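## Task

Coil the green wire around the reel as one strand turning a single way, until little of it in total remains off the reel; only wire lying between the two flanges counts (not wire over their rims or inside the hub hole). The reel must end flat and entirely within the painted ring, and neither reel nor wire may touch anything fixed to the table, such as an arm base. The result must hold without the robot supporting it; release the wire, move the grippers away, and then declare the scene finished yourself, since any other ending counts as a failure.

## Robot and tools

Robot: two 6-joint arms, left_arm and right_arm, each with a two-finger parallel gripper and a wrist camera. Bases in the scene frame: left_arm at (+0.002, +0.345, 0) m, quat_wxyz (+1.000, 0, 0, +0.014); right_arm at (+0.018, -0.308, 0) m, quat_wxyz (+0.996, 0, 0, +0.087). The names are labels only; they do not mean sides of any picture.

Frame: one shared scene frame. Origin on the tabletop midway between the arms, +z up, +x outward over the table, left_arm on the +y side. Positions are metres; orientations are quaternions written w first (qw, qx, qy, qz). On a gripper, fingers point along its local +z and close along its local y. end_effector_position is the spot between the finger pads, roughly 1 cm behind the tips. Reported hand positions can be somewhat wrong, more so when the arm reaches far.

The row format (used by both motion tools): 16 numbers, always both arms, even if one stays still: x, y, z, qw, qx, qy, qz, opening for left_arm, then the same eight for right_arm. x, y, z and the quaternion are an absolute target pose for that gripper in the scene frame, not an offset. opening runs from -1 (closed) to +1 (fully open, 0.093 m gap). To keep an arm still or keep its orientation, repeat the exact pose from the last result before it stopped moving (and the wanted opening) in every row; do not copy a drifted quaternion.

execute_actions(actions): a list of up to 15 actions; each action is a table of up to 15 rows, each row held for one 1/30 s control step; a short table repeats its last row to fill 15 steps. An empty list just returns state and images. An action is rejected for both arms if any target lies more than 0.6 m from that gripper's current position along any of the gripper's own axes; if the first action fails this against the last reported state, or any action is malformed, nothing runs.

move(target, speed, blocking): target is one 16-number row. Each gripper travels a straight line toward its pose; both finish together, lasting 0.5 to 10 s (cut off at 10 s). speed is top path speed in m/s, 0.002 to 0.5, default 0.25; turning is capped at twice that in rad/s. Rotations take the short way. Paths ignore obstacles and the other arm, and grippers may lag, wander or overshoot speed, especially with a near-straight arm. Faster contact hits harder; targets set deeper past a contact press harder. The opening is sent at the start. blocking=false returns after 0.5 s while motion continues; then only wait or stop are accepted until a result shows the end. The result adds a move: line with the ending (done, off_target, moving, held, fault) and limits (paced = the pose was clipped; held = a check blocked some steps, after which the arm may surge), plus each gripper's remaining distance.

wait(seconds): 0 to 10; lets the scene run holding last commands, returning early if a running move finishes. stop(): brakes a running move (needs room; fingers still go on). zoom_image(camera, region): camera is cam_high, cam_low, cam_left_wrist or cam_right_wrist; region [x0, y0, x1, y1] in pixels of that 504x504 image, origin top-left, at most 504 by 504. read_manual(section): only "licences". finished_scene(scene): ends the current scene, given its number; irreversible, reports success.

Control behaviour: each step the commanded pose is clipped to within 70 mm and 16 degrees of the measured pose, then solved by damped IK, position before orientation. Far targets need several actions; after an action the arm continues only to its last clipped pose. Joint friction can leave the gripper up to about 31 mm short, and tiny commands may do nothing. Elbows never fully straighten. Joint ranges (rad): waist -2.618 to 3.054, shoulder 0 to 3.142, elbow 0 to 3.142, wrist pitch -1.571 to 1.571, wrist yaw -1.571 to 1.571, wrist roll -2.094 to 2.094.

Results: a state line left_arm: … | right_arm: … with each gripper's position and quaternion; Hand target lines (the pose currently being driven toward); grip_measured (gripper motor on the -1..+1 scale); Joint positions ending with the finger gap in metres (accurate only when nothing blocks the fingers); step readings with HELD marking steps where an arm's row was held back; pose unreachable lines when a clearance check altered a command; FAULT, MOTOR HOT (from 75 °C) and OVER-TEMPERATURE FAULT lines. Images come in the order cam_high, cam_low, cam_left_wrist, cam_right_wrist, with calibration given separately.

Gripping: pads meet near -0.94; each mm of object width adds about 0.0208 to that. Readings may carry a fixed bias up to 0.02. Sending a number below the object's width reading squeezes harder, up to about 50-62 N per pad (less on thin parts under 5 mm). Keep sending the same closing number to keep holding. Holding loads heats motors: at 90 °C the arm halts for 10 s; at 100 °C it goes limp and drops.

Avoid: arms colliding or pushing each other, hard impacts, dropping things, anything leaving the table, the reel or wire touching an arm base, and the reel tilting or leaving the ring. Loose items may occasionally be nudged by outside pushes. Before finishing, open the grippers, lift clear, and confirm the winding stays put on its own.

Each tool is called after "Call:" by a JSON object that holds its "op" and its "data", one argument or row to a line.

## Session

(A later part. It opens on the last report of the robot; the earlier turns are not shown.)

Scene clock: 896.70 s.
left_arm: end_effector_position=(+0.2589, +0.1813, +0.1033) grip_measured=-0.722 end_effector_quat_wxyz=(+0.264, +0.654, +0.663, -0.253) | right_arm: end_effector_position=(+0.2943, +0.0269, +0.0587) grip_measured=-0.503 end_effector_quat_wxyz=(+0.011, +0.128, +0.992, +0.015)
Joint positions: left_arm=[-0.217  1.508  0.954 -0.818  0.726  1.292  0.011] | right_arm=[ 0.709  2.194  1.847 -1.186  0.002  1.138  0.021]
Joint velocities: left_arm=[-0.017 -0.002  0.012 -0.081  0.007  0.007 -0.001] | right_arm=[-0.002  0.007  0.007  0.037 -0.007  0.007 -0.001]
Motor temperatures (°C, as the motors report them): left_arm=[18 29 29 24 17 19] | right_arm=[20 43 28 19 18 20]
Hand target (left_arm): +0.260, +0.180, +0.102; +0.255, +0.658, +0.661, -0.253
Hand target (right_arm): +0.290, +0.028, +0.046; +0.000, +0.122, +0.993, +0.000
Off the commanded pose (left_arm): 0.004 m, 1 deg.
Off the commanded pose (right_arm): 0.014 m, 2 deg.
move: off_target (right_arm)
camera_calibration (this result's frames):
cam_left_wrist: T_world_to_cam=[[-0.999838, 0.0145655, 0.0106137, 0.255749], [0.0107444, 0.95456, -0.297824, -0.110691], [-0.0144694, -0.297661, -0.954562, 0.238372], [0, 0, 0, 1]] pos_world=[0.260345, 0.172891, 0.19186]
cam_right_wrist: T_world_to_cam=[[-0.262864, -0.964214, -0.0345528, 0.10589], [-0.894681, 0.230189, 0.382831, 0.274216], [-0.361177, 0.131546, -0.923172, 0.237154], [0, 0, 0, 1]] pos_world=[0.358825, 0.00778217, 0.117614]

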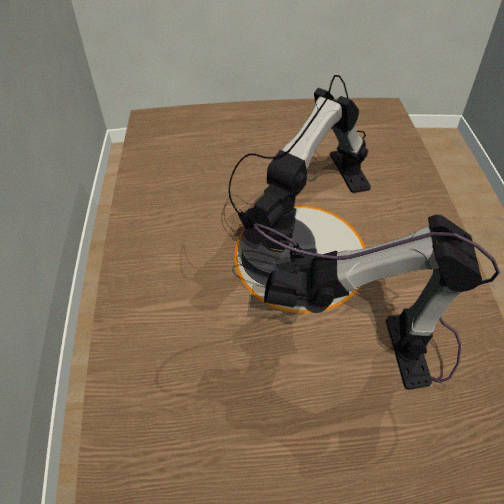

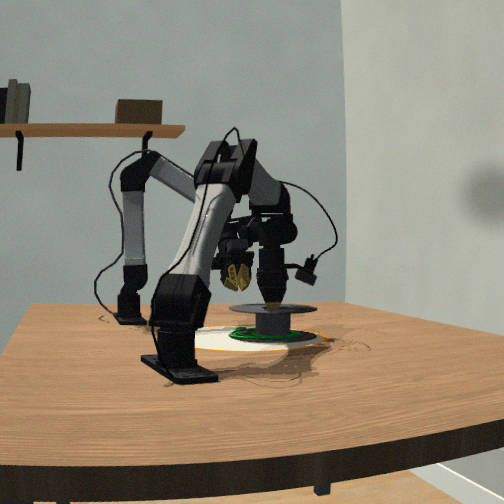

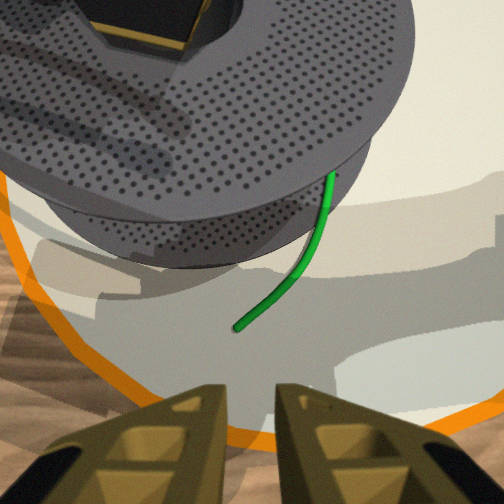

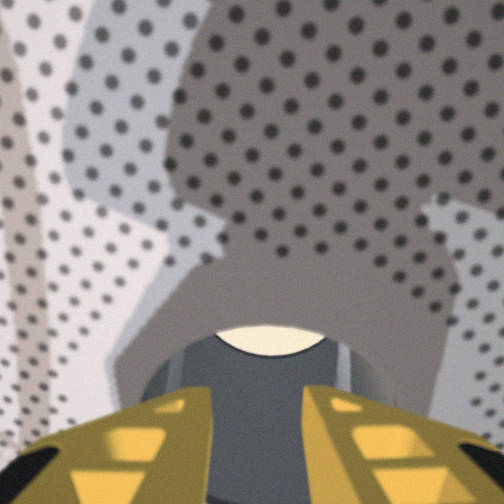

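Call:
{"op": "move", "data": {
  "target": [0.24,0.19,0.08,0.1225,-0.3193,0.8772,-0.3368,-0.62,0.290,0.029,0.046,0,0.1219,0.9925,0,-0.5],
  "speed": 0.4
}}

Call:
{"op": "move", "data": {
  "target": [0.185,0.135,0.035,0.1846,-0.4809,0.8002,-0.3072,-0.62,0.290,0.029,0.046,0,0.1219,0.9925,0,-0.5],
  "speed": 0.15
}}

Call:
{"op": "move", "data": {
  "target": [0.195,0.128,0.002,0.1846,-0.4809,0.8002,-0.3072,-0.62,0.290,0.029,0.046,0,0.1219,0.9925,0,-0.5],
  "speed": 0.06
}}

Scene clock: 908.50 s.
left_arm: end_effector_position=(+0.2419, +0.1903, +0.0762) grip_measured=-0.622 end_effector_quat_wxyz=(+0.113, -0.318, +0.880, -0.334) | right_arm: end_effector_position=(+0.2943, +0.0269, +0.0587) grip_measured=-0.503 end_effector_quat_wxyz=(+0.011, +0.128, +0.992, +0.015)
Joint positions: left_arm=[-0.405  1.107  0.51  -0.322  0.334 -1.184  0.015] | right_arm=[ 0.709  2.194  1.847 -1.186  0.002  1.138  0.021]
Joint velocities: left_arm=[-0.017  0.022  0.002  0.037 -0.007 -0.022 -0.   ] | right_arm=[ 0.002  0.002 -0.007 -0.066  0.007  0.007 -0.001]
Motor temperatures (°C, as the motors report them): left_arm=[18 28 29 23 17 19] | right_arm=[20 43 28 19 18 20]
Hand target (left_arm): +0.240, +0.191, +0.078; +0.122, -0.317, +0.878, -0.336
Hand target (right_arm): +0.290, +0.028, +0.046; +0.000, +0.122, +0.993, +0.000
Off the commanded pose (left_arm): 0.004 m, 1 deg.
Off the commanded pose (right_arm): 0.014 m, 2 deg.
move: off_target (right_arm)
camera_calibration (this result's frames):
cam_left_wrist: T_world_to_cam=[[0.461022, -0.560873, 0.687663, -0.0565711], [-0.885817, -0.336973, 0.319026, 0.288497], [0.0527911, -0.756221, -0.652183, 0.262838], [0, 0, 0, 1]] pos_world=[0.26776, 0.26425, 0.118282]
cam_right_wrist: T_world_to_cam=[[-0.262864, -0.964214, -0.0345528, 0.10589], [-0.894681, 0.230189, 0.382831, 0.274216], [-0.361177, 0.131546, -0.923172, 0.237154], [0, 0, 0, 1]] pos_world=[0.358825, 0.00778217, 0.117614]

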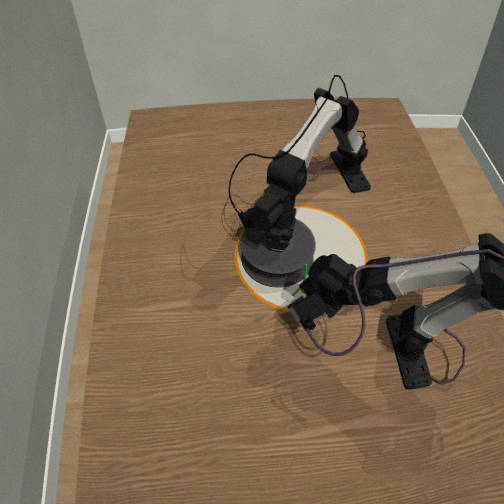

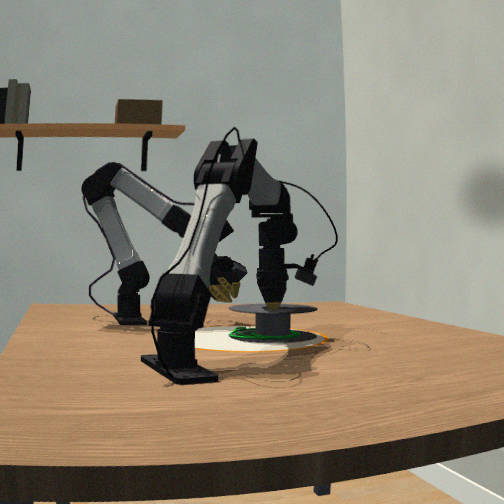

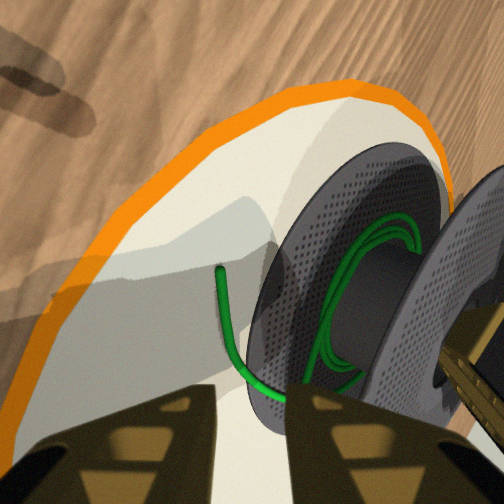

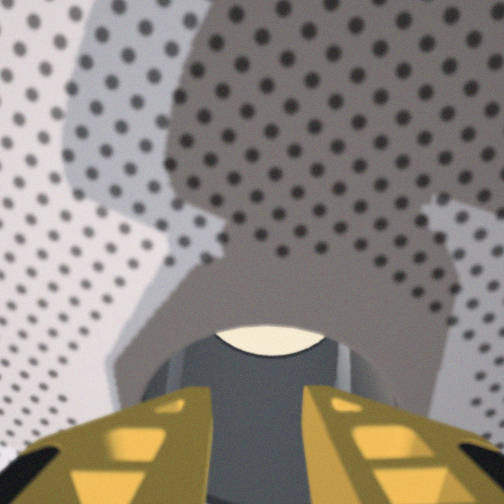

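Scene clock: 910.47 s.
left_arm: end_effector_position=(+0.1839, +0.1400, +0.0363) grip_measured=-0.622 end_effector_quat_wxyz=(+0.180, -0.480, +0.803, -0.304) | right_arm: end_effector_position=(+0.2943, +0.0269, +0.0587) grip_measured=-0.503 end_effector_quat_wxyz=(+0.011, +0.128, +0.992, +0.015)
Joint positions: left_arm=[-1.093  1.162  0.363 -0.133 -0.364 -2.022  0.015] | right_arm=[ 0.709  2.194  1.847 -1.186  0.002  1.138  0.021]
Joint velocities: left_arm=[ 0.002 -0.012 -0.017  0.051  0.007 -0.081 -0.   ] | right_arm=[-0.012 -0.012  0.007  0.022 -0.022  0.007 -0.001]
Motor temperatures (°C, as the motors report them): left_arm=[18 28 29 23 17 19] | right_arm=[20 43 28 19 18 20]
Hand target (left_arm): +0.185, +0.138, +0.034; +0.184, -0.481, +0.801, -0.305
Hand target (right_arm): +0.290, +0.028, +0.046; +0.000, +0.122, +0.993, +0.000
Off the commanded pose (left_arm): 0.005 m, 1 deg.
Off the commanded pose (right_arm): 0.014 m, 2 deg.
move: off_target (right_arm)
camera_calibration (this result's frames):
cam_left_wrist: T_world_to_cam=[[0.635173, -0.349495, 0.688773, -0.0922881], [-0.693927, -0.649796, 0.310209, 0.241739], [0.339145, -0.674995, -0.655257, 0.137973], [0, 0, 0, 1]] pos_world=[0.179576, 0.217958, 0.0789832]
cam_right_wrist: T_world_to_cam=[[-0.262864, -0.964214, -0.0345528, 0.10589], [-0.894681, 0.230189, 0.382831, 0.274216], [-0.361177, 0.131546, -0.923172, 0.237154], [0, 0, 0, 1]] pos_world=[0.358825, 0.00778217, 0.117614]

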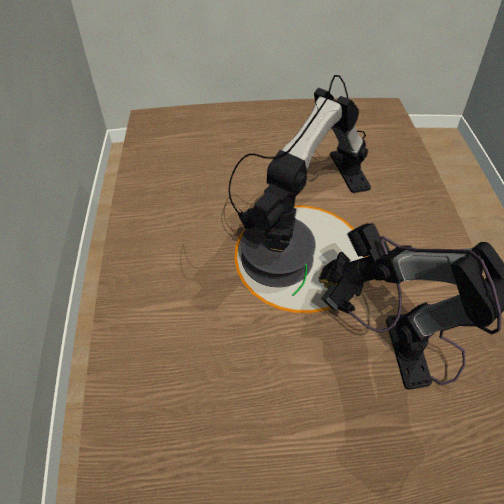

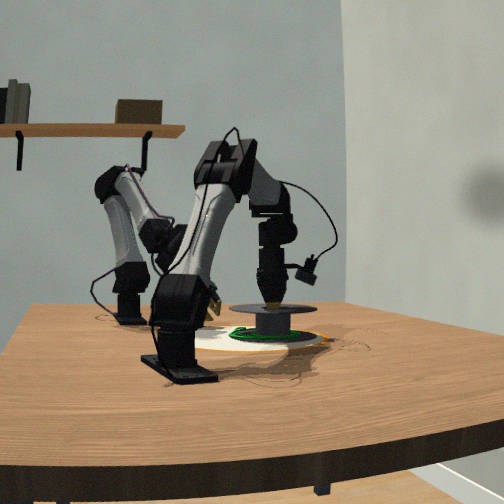

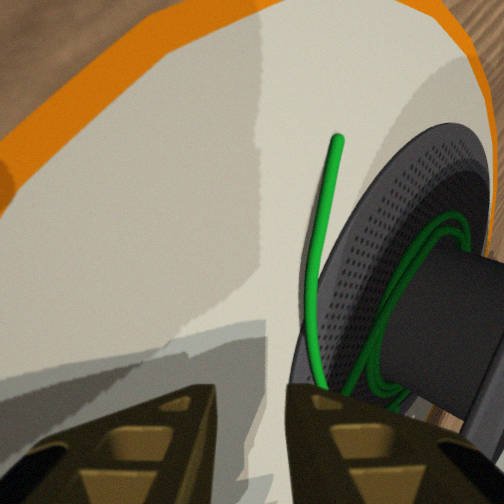

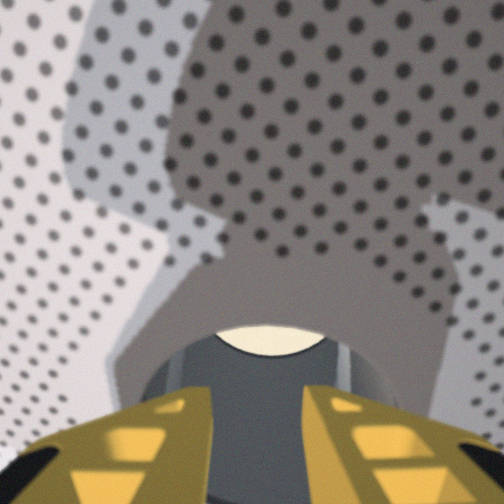

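Scene clock: 911.60 s.
left_arm: end_effector_position=(+0.1965, +0.1225, +0.0142) grip_measured=-0.622 end_effector_quat_wxyz=(+0.187, -0.481, +0.796, -0.318) | right_arm: end_effector_position=(+0.2943, +0.0269, +0.0587) grip_measured=-0.503 end_effector_quat_wxyz=(+0.011, +0.128, +0.992, +0.015)
Joint positions: left_arm=[-1.091  1.362  0.344  0.12  -0.377 -2.018  0.015] | right_arm=[ 0.709  2.194  1.847 -1.186  0.002  1.138  0.021]
Joint velocities: left_arm=[-0.007  0.012 -0.007 -0.037  0.007 -0.022  0.   ] | right_arm=[ 0.002 -0.002  0.002  0.066  0.007  0.007  0.   ]
Motor temperatures (°C, as the motors report them): left_arm=[18 28 29 24 17 19] | right_arm=[20 43 28 19 18 20]
Hand target (left_arm): +0.194, +0.128, +0.003; +0.185, -0.481, +0.800, -0.307
Hand target (right_arm): +0.290, +0.028, +0.046; +0.000, +0.122, +0.993, +0.000
Off the commanded pose (left_arm): 0.013 m, 1 deg.
Off the commanded pose (right_arm): 0.014 m, 2 deg.
move: off_target (left_arm, right_arm)
camera_calibration (this result's frames):
cam_left_wrist: T_world_to_cam=[[0.618539, -0.330901, 0.712681, -0.0905466], [-0.697975, -0.647959, 0.304926, 0.246654], [0.360888, -0.686042, -0.631749, 0.104106], [0, 0, 0, 1]] pos_world=[0.190595, 0.201281, 0.0550883]
cam_right_wrist: T_world_to_cam=[[-0.262864, -0.964214, -0.0345528, 0.10589], [-0.894681, 0.230189, 0.382831, 0.274216], [-0.361177, 0.131546, -0.923172, 0.237154], [0, 0, 0, 1]] pos_world=[0.358825, 0.00778217, 0.117614]

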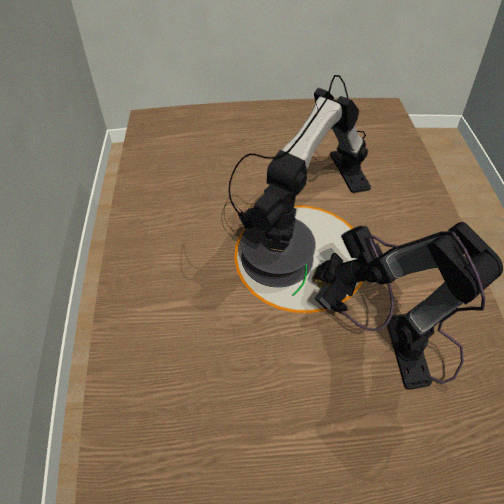

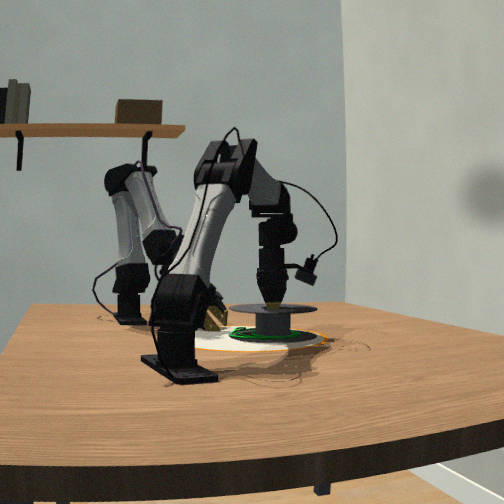

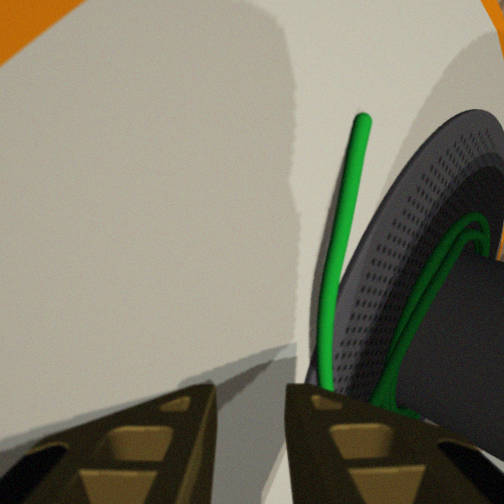

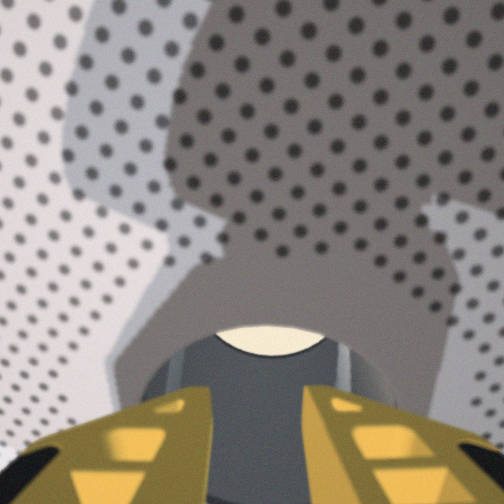

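Call:
{"op": "move", "data": {
  "target": [0.222,0.128,0.002,0.1846,-0.4809,0.8002,-0.3072,-0.62,0.290,0.029,0.046,0,0.1219,0.9925,0,-0.5],
  "speed": 0.04
}}

Scene clock: 913.17 s.
left_arm: end_effector_position=(+0.2179, +0.1225, +0.0140) grip_measured=-0.622 end_effector_quat_wxyz=(+0.183, -0.477, +0.795, -0.328) | right_arm: end_effector_position=(+0.2943, +0.0269, +0.0587) grip_measured=-0.503 end_effector_quat_wxyz=(+0.011, +0.128, +0.992, +0.015)
Joint positions: left_arm=[-0.99   1.41   0.355  0.203 -0.301 -1.929  0.015] | right_arm=[ 0.709  2.194  1.847 -1.186  0.002  1.138  0.021]
Joint velocities: left_arm=[ 0.002 -0.002 -0.017 -0.007 -0.066 -0.007 -0.   ] | right_arm=[-0.002 -0.007 -0.007 -0.007 -0.066 -0.022 -0.   ]
Motor temperatures (°C, as the motors report them): left_arm=[18 27 29 24 17 19] | right_arm=[20 43 28 19 18 20]
Hand target (left_arm): +0.221, +0.128, +0.003; +0.184, -0.481, +0.800, -0.308
Hand target (right_arm): +0.290, +0.028, +0.046; +0.000, +0.122, +0.993, +0.000
Off the commanded pose (left_arm): 0.014 m, 2 deg.
Off the commanded pose (right_arm): 0.014 m, 2 deg.
move: off_target (left_arm, right_arm)
camera_calibration (this result's frames):
cam_left_wrist: T_world_to_cam=[[0.610847, -0.324948, 0.721993, -0.102825], [-0.706901, -0.63454, 0.31249, 0.261771], [0.35659, -0.701261, -0.617313, 0.0988398], [0, 0, 0, 1]] pos_world=[0.212611, 0.202004, 0.0534531]
cam_right_wrist: T_world_to_cam=[[-0.262864, -0.964214, -0.0345528, 0.10589], [-0.894681, 0.230189, 0.382831, 0.274216], [-0.361177, 0.131546, -0.923172, 0.237154], [0, 0, 0, 1]] pos_world=[0.358825, 0.00778217, 0.117614]

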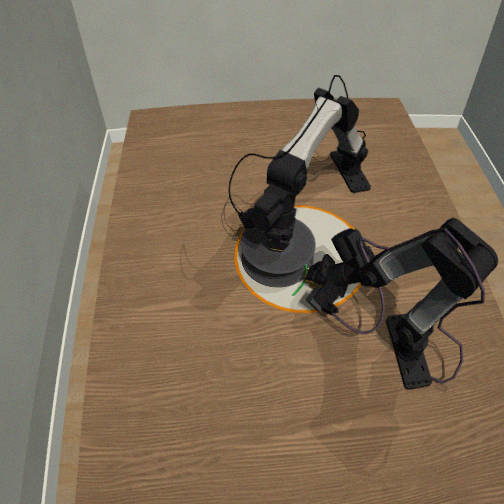

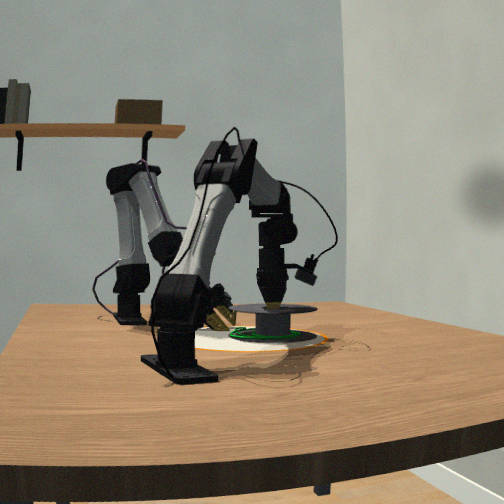

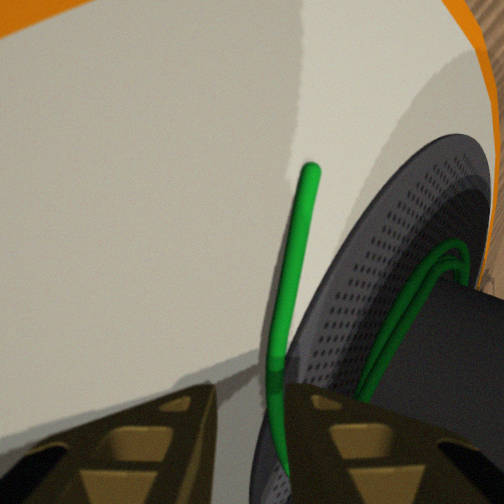

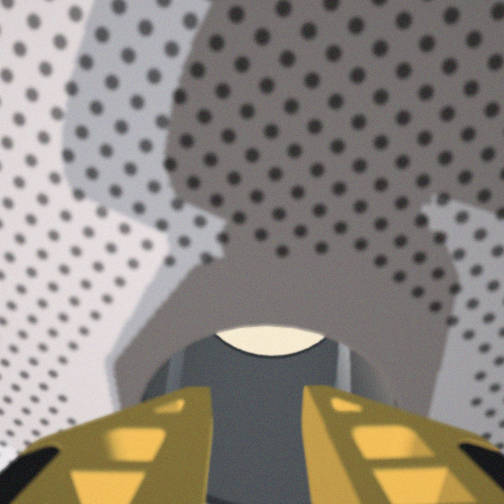

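Call:
{"op": "move", "data": {
  "target": [0.234,0.122,0.002,0.1846,-0.4809,0.8002,-0.3072,-0.62,0.290,0.029,0.046,0,0.1219,0.9925,0,-0.5],
  "speed": 0.03
}}

Scene clock: 914.43 s.
left_arm: end_effector_position=(+0.2305, +0.1179, +0.0142) grip_measured=-0.622 end_effector_quat_wxyz=(+0.186, -0.477, +0.795, -0.326) | right_arm: end_effector_position=(+0.2943, +0.0269, +0.0587) grip_measured=-0.503 end_effector_quat_wxyz=(+0.011, +0.128, +0.992, +0.015)
Joint positions: left_arm=[-0.958  1.46   0.394  0.22  -0.286 -1.901  0.015] | right_arm=[ 0.709  2.194  1.847 -1.186  0.002  1.138  0.021]
Joint velocities: left_arm=[-0.012 -0.012  0.002 -0.081 -0.081  0.022  0.   ] | right_arm=[-0.002 -0.017  0.002 -0.007  0.007 -0.022 -0.   ]
Motor temperatures (°C, as the motors report them): left_arm=[18 27 29 24 17 19] | right_arm=[20 43 28 19 18 20]
Hand target (left_arm): +0.233, +0.122, +0.003; +0.184, -0.481, +0.800, -0.307
Hand target (right_arm): +0.290, +0.028, +0.046; +0.000, +0.122, +0.993, +0.000
Off the commanded pose (left_arm): 0.013 m, 2 deg.
Off the commanded pose (right_arm): 0.014 m, 2 deg.
move: off_target (left_arm, right_arm)
camera_calibration (this result's frames):
cam_left_wrist: T_world_to_cam=[[0.608773, -0.327702, 0.7225, -0.111366], [-0.706692, -0.637859, 0.306142, 0.268192], [0.36053, -0.696956, -0.619896, 0.0898755], [0, 0, 0, 1]] pos_world=[0.224923, 0.197213, 0.0540709]
cam_right_wrist: T_world_to_cam=[[-0.262864, -0.964214, -0.0345528, 0.10589], [-0.894681, 0.230189, 0.382831, 0.274216], [-0.361177, 0.131546, -0.923172, 0.237154], [0, 0, 0, 1]] pos_world=[0.358825, 0.00778217, 0.117614]

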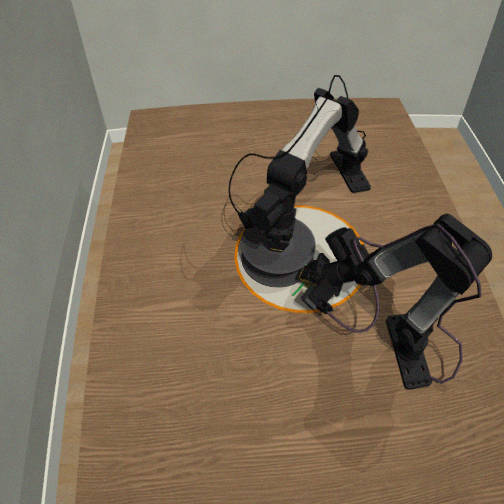

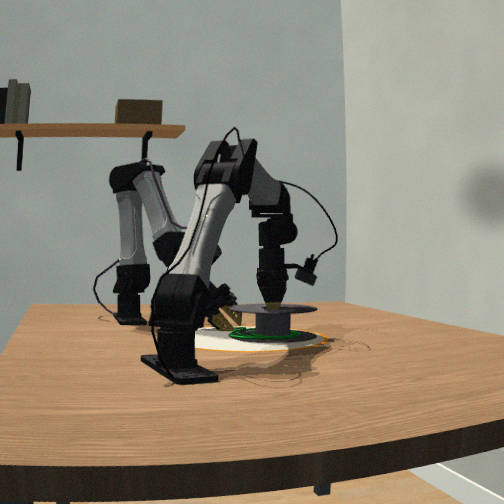

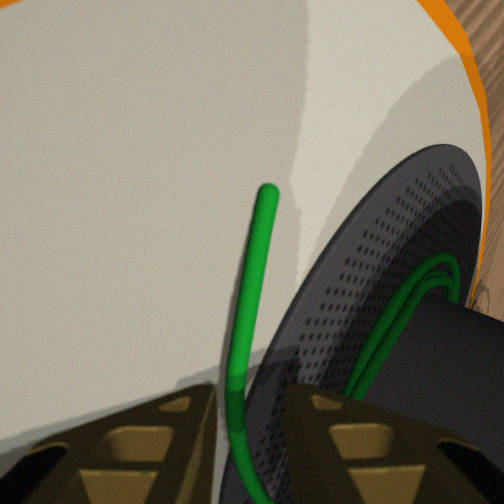

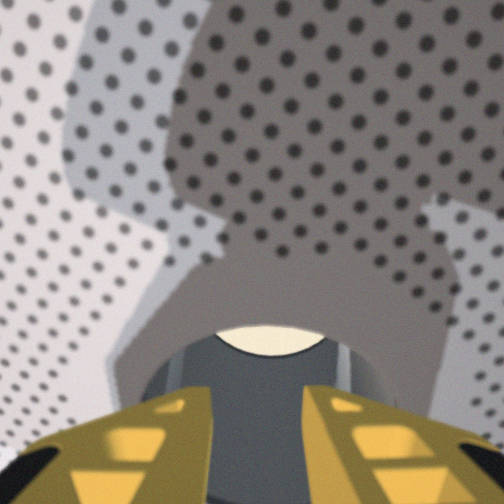

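Call:
{"op": "move", "data": {
  "target": [0.234,0.122,0.002,0.1846,-0.4809,0.8002,-0.3072,-1,0.290,0.029,0.046,0,0.1219,0.9925,0,-0.5],
  "speed": 0.03
}}

Scene clock: 916.33 s.
left_arm: end_effector_position=(+0.2314, +0.1204, +0.0103) grip_measured=-0.992 end_effector_quat_wxyz=(+0.186, -0.479, +0.796, -0.320) | right_arm: end_effector_position=(+0.2943, +0.0269, +0.0587) grip_measured=-0.503 end_effector_quat_wxyz=(+0.011, +0.128, +0.992, +0.015)
Joint positions: left_arm=[-0.949  1.474  0.394  0.222 -0.283 -1.899  0.   ] | right_arm=[ 0.709  2.194  1.847 -1.186  0.002  1.138  0.021]
Joint velocities: left_arm=[ 0.007 -0.007  0.012 -0.007 -0.007  0.037  0.   ] | right_arm=[ 0.002  0.002 -0.007  0.022 -0.037 -0.022 -0.   ]
Motor temperatures (°C, as the motors report them): left_arm=[18 27 29 24 17 19] | right_arm=[20 43 28 19 18 20]
Hand target (left_arm): +0.234, +0.122, +0.003; +0.185, -0.481, +0.800, -0.307
Hand target (right_arm): +0.290, +0.028, +0.046; +0.000, +0.122, +0.993, +0.000
Off the commanded pose (left_arm): 0.009 m, 2 deg.
Off the commanded pose (right_arm): 0.014 m, 2 deg.
move: off_target (right_arm)
camera_calibration (this result's frames):
cam_left_wrist: T_world_to_cam=[[0.616367, -0.331817, 0.714135, -0.109439], [-0.70109, -0.644175, 0.305797, 0.271039], [0.35856, -0.689156, -0.629682, 0.088479], [0, 0, 0, 1]] pos_world=[0.225752, 0.199258, 0.050985]
cam_right_wrist: T_world_to_cam=[[-0.262864, -0.964214, -0.0345528, 0.10589], [-0.894681, 0.230189, 0.382831, 0.274216], [-0.361177, 0.131546, -0.923172, 0.237154], [0, 0, 0, 1]] pos_world=[0.358825, 0.00778217, 0.117614]

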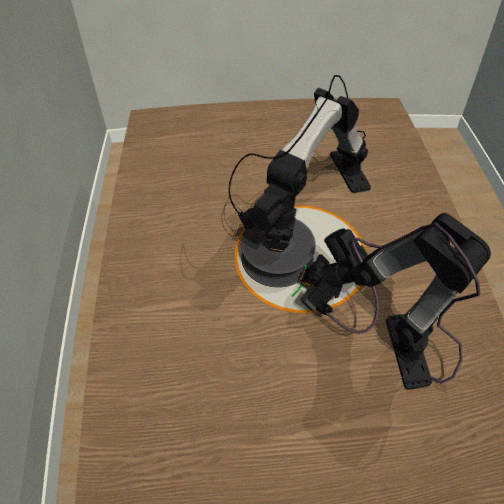

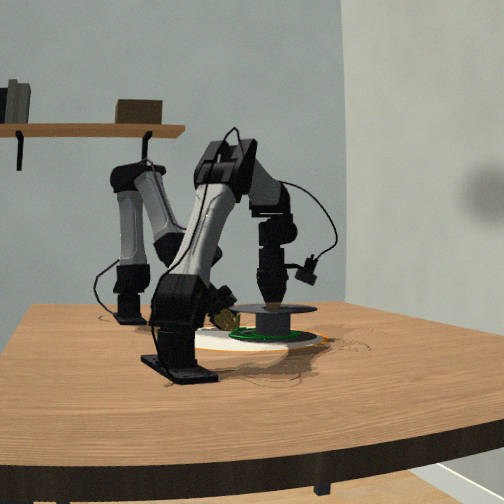

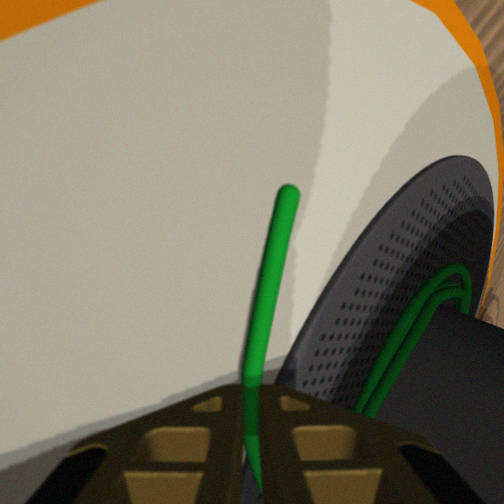

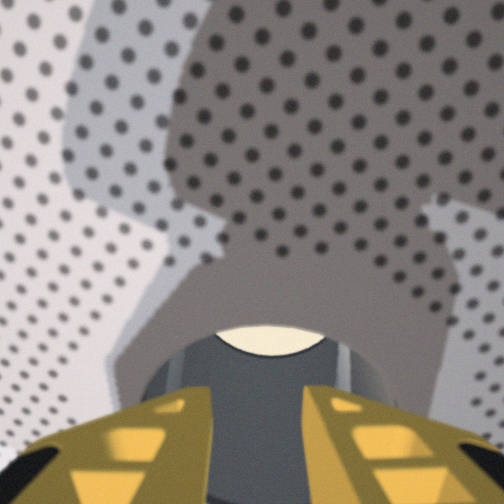

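Call:
{"op": "move", "data": {
  "target": [0.232,0.122,0.024,0.1846,-0.4809,0.8002,-0.3072,-1,0.290,0.029,0.046,0,0.1219,0.9925,0,-0.5],
  "speed": 0.04
}}

Call:
{"op": "move", "data": {
  "target": [0.234,0.118,0.024,0.1913,-0.2836,0.7790,-0.5255,-1,0.290,0.029,0.046,0,0.1219,0.9925,0,-0.5],
  "speed": 0.1
}}

Scene clock: 918.00 s.
left_arm: end_effector_position=(+0.2274, +0.1256, +0.0127) grip_measured=-0.992 end_effector_quat_wxyz=(+0.183, -0.480, +0.806, -0.296) | right_arm: end_effector_position=(+0.2943, +0.0269, +0.0587) grip_measured=-0.503 end_effector_quat_wxyz=(+0.011, +0.128, +0.992, +0.015)
Joint positions: left_arm=[-0.949  1.441  0.425  0.105 -0.283 -1.899  0.   ] | right_arm=[ 0.709  2.194  1.847 -1.186  0.002  1.138  0.021]
Joint velocities: left_arm=[-0.022 -0.017  0.017 -0.022  0.051  0.007  0.   ] | right_arm=[-0.002 -0.017 -0.002  0.007  0.037 -0.037 -0.001]
Motor temperatures (°C, as the motors report them): left_arm=[18 27 29 24 17 19] | right_arm=[20 43 28 19 18 20]
Hand target (left_arm): +0.232, +0.122, +0.024; +0.185, -0.481, +0.800, -0.307
Hand target (right_arm): +0.290, +0.028, +0.046; +0.000, +0.122, +0.993, +0.000
Off the commanded pose (left_arm): 0.013 m, 1 deg.
Off the commanded pose (right_arm): 0.014 m, 2 deg.
move: off_target (left_arm, right_arm)
camera_calibration (this result's frames):
cam_left_wrist: T_world_to_cam=[[0.638198, -0.361186, 0.679888, -0.107804], [-0.691737, -0.656673, 0.300467, 0.27041], [0.33794, -0.662062, -0.668933, 0.0967772], [0, 0, 0, 1]] pos_world=[0.223148, 0.202706, 0.0567828]
cam_right_wrist: T_world_to_cam=[[-0.262864, -0.964214, -0.0345528, 0.10589], [-0.894681, 0.230189, 0.382831, 0.274216], [-0.361177, 0.131546, -0.923172, 0.237154], [0, 0, 0, 1]] pos_world=[0.358825, 0.00778217, 0.117614]

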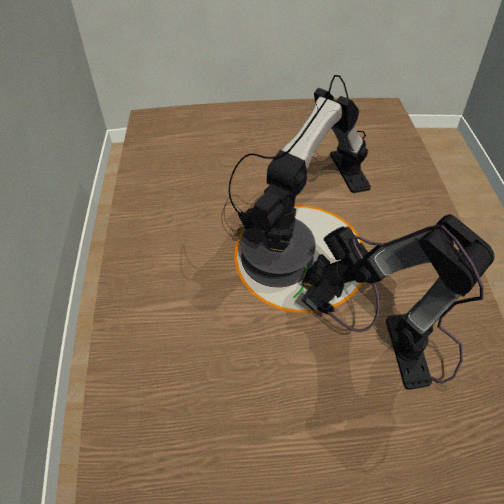

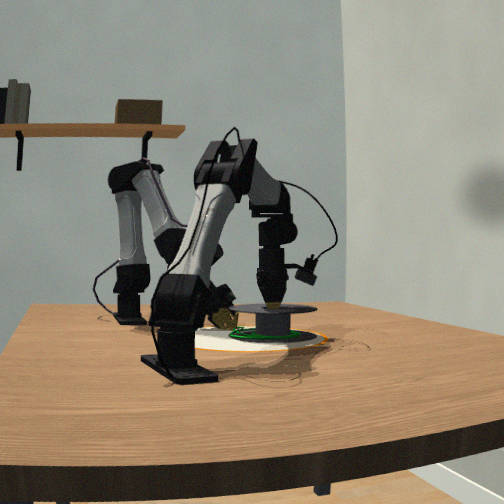

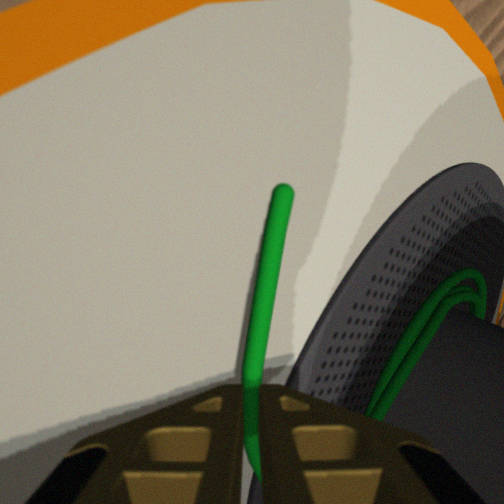

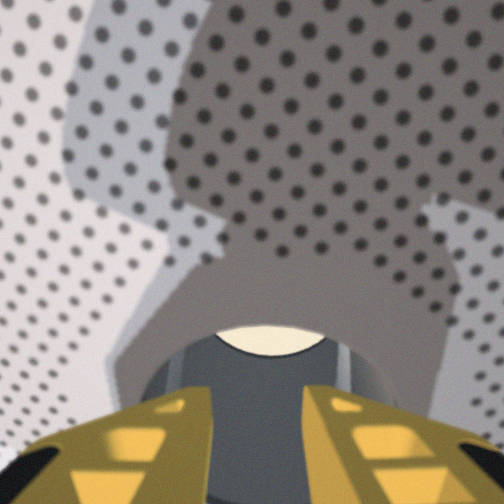

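Scene clock: 921.73 s.
left_arm: end_effector_position=(+0.2366, +0.1137, +0.0296) grip_measured=-0.992 end_effector_quat_wxyz=(+0.194, -0.282, +0.778, -0.527) | right_arm: end_effector_position=(+0.2943, +0.0269, +0.0587) grip_measured=-0.503 end_effector_quat_wxyz=(+0.011, +0.128, +0.992, +0.015)
Joint positions: left_arm=[-0.723  1.803  0.089  1.332  0.162 -1.501  0.   ] | right_arm=[ 0.709  2.194  1.847 -1.186  0.002  1.138  0.021]
Joint velocities: left_arm=[-0.002 -0.012  0.017  0.022 -0.037 -0.022  0.   ] | right_arm=[ 0.007  0.007  0.012  0.007  0.007 -0.081  0.001]
Motor temperatures (°C, as the motors report them): left_arm=[18 27 29 25 16 19] | right_arm=[20 43 28 19 18 20]
Hand target (left_arm): +0.233, +0.117, +0.026; +0.191, -0.281, +0.780, -0.525
Hand target (right_arm): +0.290, +0.028, +0.046; +0.000, +0.122, +0.993, +0.000
Off the commanded pose (left_arm): 0.008 m, 0 deg.
Off the commanded pose (right_arm): 0.014 m, 2 deg.
move: off_target (right_arm)
camera_calibration (this result's frames):
cam_left_wrist: T_world_to_cam=[[0.204669, -0.263816, 0.942609, -0.0457182], [-0.954337, -0.267866, 0.132246, 0.286778], [0.217604, -0.926633, -0.306593, 0.144952], [0, 0, 0, 1]] pos_world=[0.251497, 0.199074, 0.0496105]
cam_right_wrist: T_world_to_cam=[[-0.262864, -0.964214, -0.0345528, 0.10589], [-0.894681, 0.230189, 0.382831, 0.274216], [-0.361177, 0.131546, -0.923172, 0.237154], [0, 0, 0, 1]] pos_world=[0.358825, 0.00778217, 0.117614]

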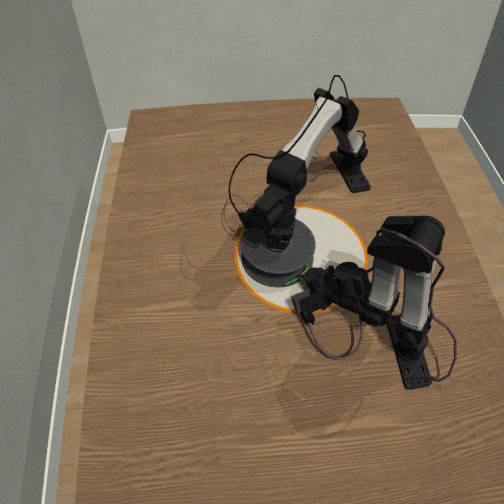

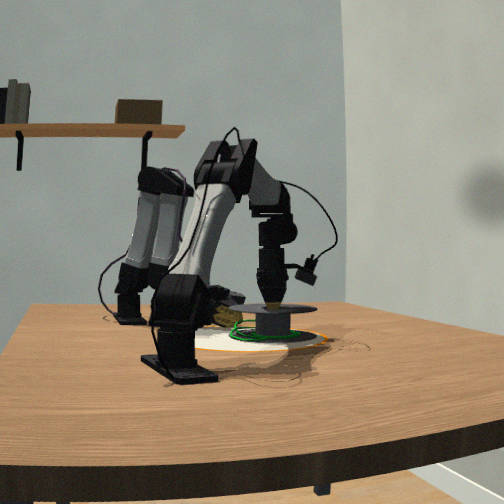

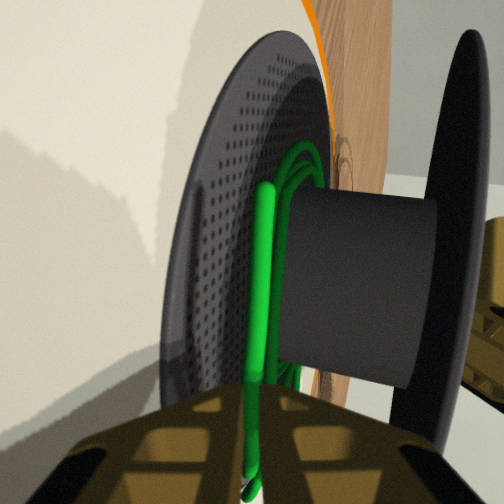

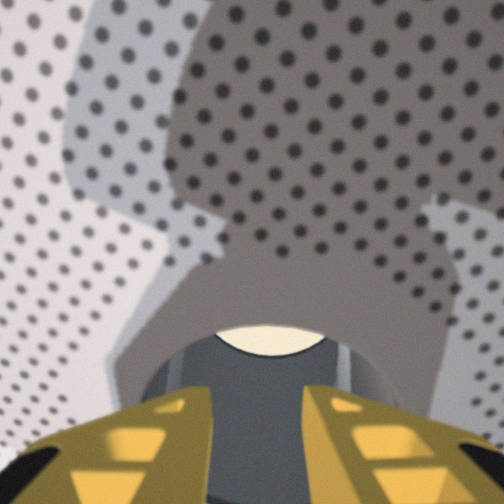

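Call:
{"op": "move", "data": {
  "target": [0.244,0.106,0.024,0.0244,-0.0361,0.8282,-0.5587,-1,0.290,0.029,0.046,0,0.1219,0.9925,0,-0.5],
  "speed": 0.08
}}

Scene clock: 930.23 s.
left_arm: end_effector_position=(+0.2405, +0.1054, +0.0272) grip_measured=-0.992 end_effector_quat_wxyz=(+0.032, -0.036, +0.828, -0.559) | right_arm: end_effector_position=(+0.2943, +0.0269, +0.0587) grip_measured=-0.503 end_effector_quat_wxyz=(+0.011, +0.128, +0.992, +0.015)
Joint positions: left_arm=[-0.388  1.803  0.408  0.661  0.98  -0.914  0.   ] | right_arm=[ 0.709  2.194  1.847 -1.186  0.002  1.138  0.021]
Joint velocities: left_arm=[ 0.002 -0.002 -0.012 -0.022 -0.007  0.037  0.   ] | right_arm=[ 0.002 -0.002 -0.007 -0.066  0.007 -0.081 -0.   ]
Motor temperatures (°C, as the motors report them): left_arm=[18 26 28 26 16 19] | right_arm=[20 43 29 19 18 20]
Hand target (left_arm): +0.243, +0.106, +0.025; +0.025, -0.037, +0.827, -0.560
Hand target (right_arm): +0.290, +0.028, +0.046; +0.000, +0.122, +0.993, +0.000
Off the commanded pose (left_arm): 0.005 m, 1 deg.
Off the commanded pose (right_arm): 0.014 m, 2 deg.
move: off_target (right_arm)
camera_calibration (this result's frames):
cam_left_wrist: T_world_to_cam=[[0.0119814, -0.338548, 0.940873, 0.00780368], [-0.938895, 0.319894, 0.127062, 0.223023], [-0.343996, -0.884903, -0.314028, 0.266559], [0, 0, 0, 1]] pos_world=[0.300997, 0.167177, 0.048027]
cam_right_wrist: T_world_to_cam=[[-0.262864, -0.964214, -0.0345528, 0.10589], [-0.894681, 0.230189, 0.382831, 0.274216], [-0.361177, 0.131546, -0.923172, 0.237154], [0, 0, 0, 1]] pos_world=[0.358825, 0.00778217, 0.117614]

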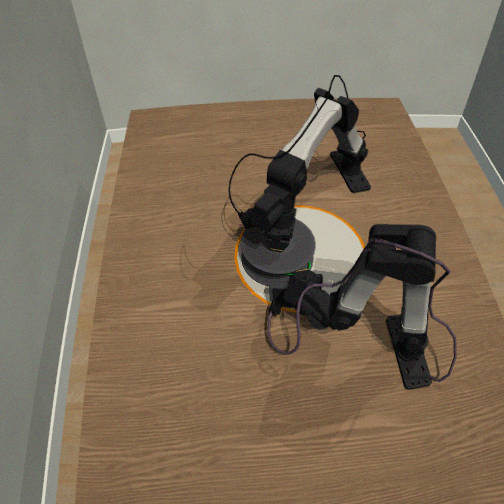

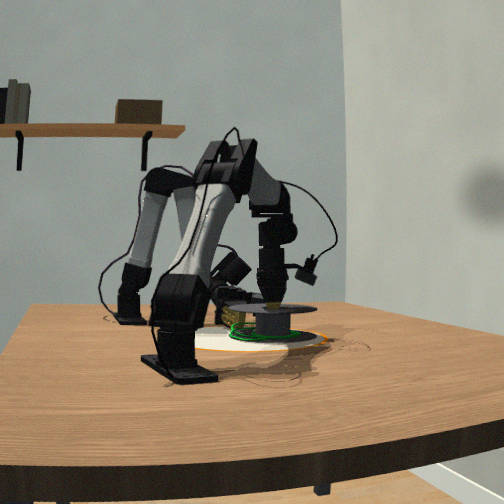

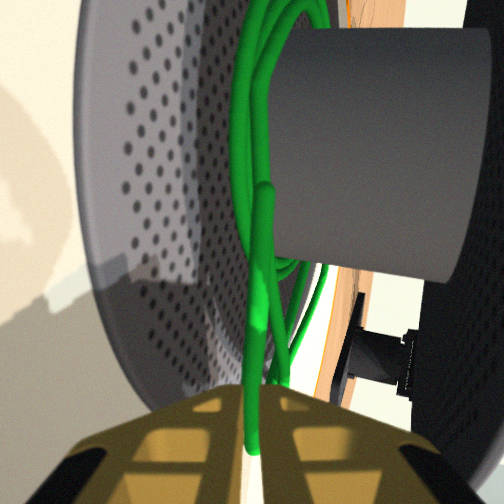

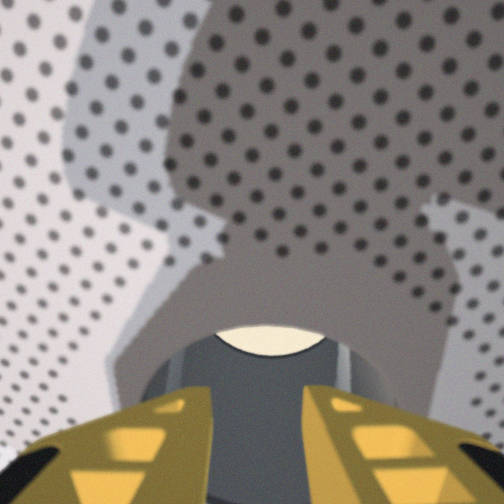

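Call:
{"op": "move", "data": {
  "target": [0.244,0.104,0.024,-0.0971,0.1440,0.8164,-0.5508,-1,0.290,0.029,0.046,0,0.1219,0.9925,0,-0.5],
  "speed": 0.08
}}

Scene clock: 934.03 s.
left_arm: end_effector_position=(+0.2446, +0.1046, +0.0249) grip_measured=-0.992 end_effector_quat_wxyz=(-0.087, +0.141, +0.821, -0.547) | right_arm: end_effector_position=(+0.2943, +0.0268, +0.0587) grip_measured=-0.503 end_effector_quat_wxyz=(+0.011, +0.128, +0.992, +0.015)
Joint positions: left_arm=[-0.335  2.039  0.975 -0.555  1.173  0.064  0.   ] | right_arm=[ 0.709  2.194  1.847 -1.187  0.002  1.138  0.021]
Joint velocities: left_arm=[0.017 0.017 0.017 0.022 0.007 0.081 0.   ] | right_arm=[-0.007 -0.007 -0.007 -0.007  0.022 -0.125  0.   ]
Motor temperatures (°C, as the motors report them): left_arm=[18 26 28 25 17 19] | right_arm=[20 43 29 19 18 20]
Hand target (left_arm): +0.245, +0.104, +0.025; -0.094, +0.140, +0.817, -0.552
Hand target (right_arm): +0.290, +0.028, +0.046; +0.000, +0.122, +0.993, +0.000
Off the commanded pose (left_arm): 0.001 m, 1 deg.
Off the commanded pose (right_arm): 0.014 m, 2 deg.
move: off_target (right_arm)
camera_calibration (this result's frames):
cam_left_wrist: T_world_to_cam=[[-0.132711, -0.326237, 0.935926, 0.0438637], [-0.721174, 0.679549, 0.134612, 0.136391], [-0.679923, -0.657101, -0.325458, 0.325161], [0, 0, 0, 1]] pos_world=[0.325267, 0.135289, 0.046413]
cam_right_wrist: T_world_to_cam=[[-0.262873, -0.964224, -0.034205, 0.105788], [-0.894588, 0.230302, 0.38298, 0.274142], [-0.361401, 0.131274, -0.923123, 0.237209], [0, 0, 0, 1]] pos_world=[0.358781, 0.00772815, 0.117601]

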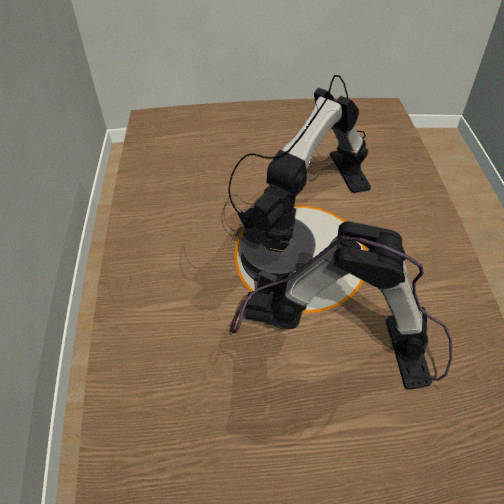

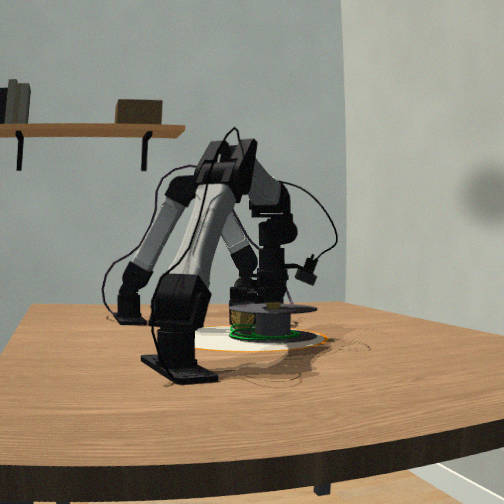

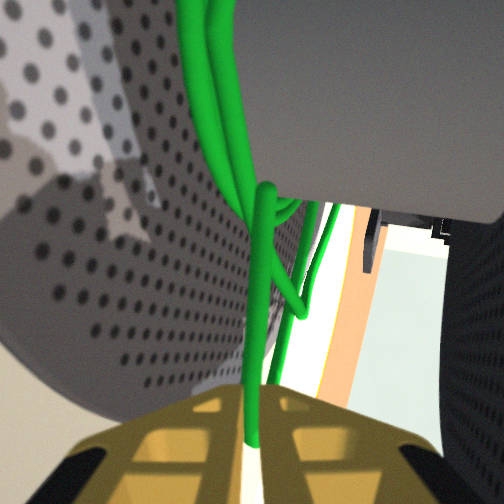

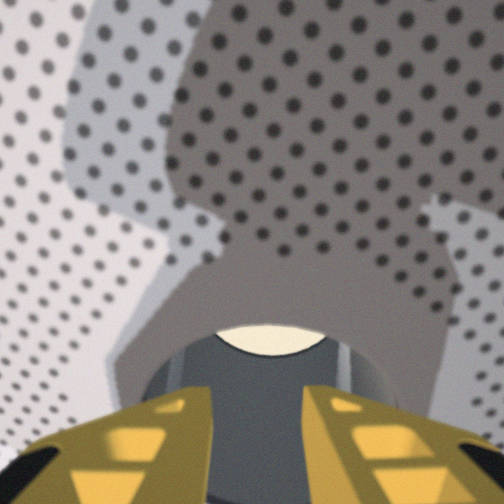

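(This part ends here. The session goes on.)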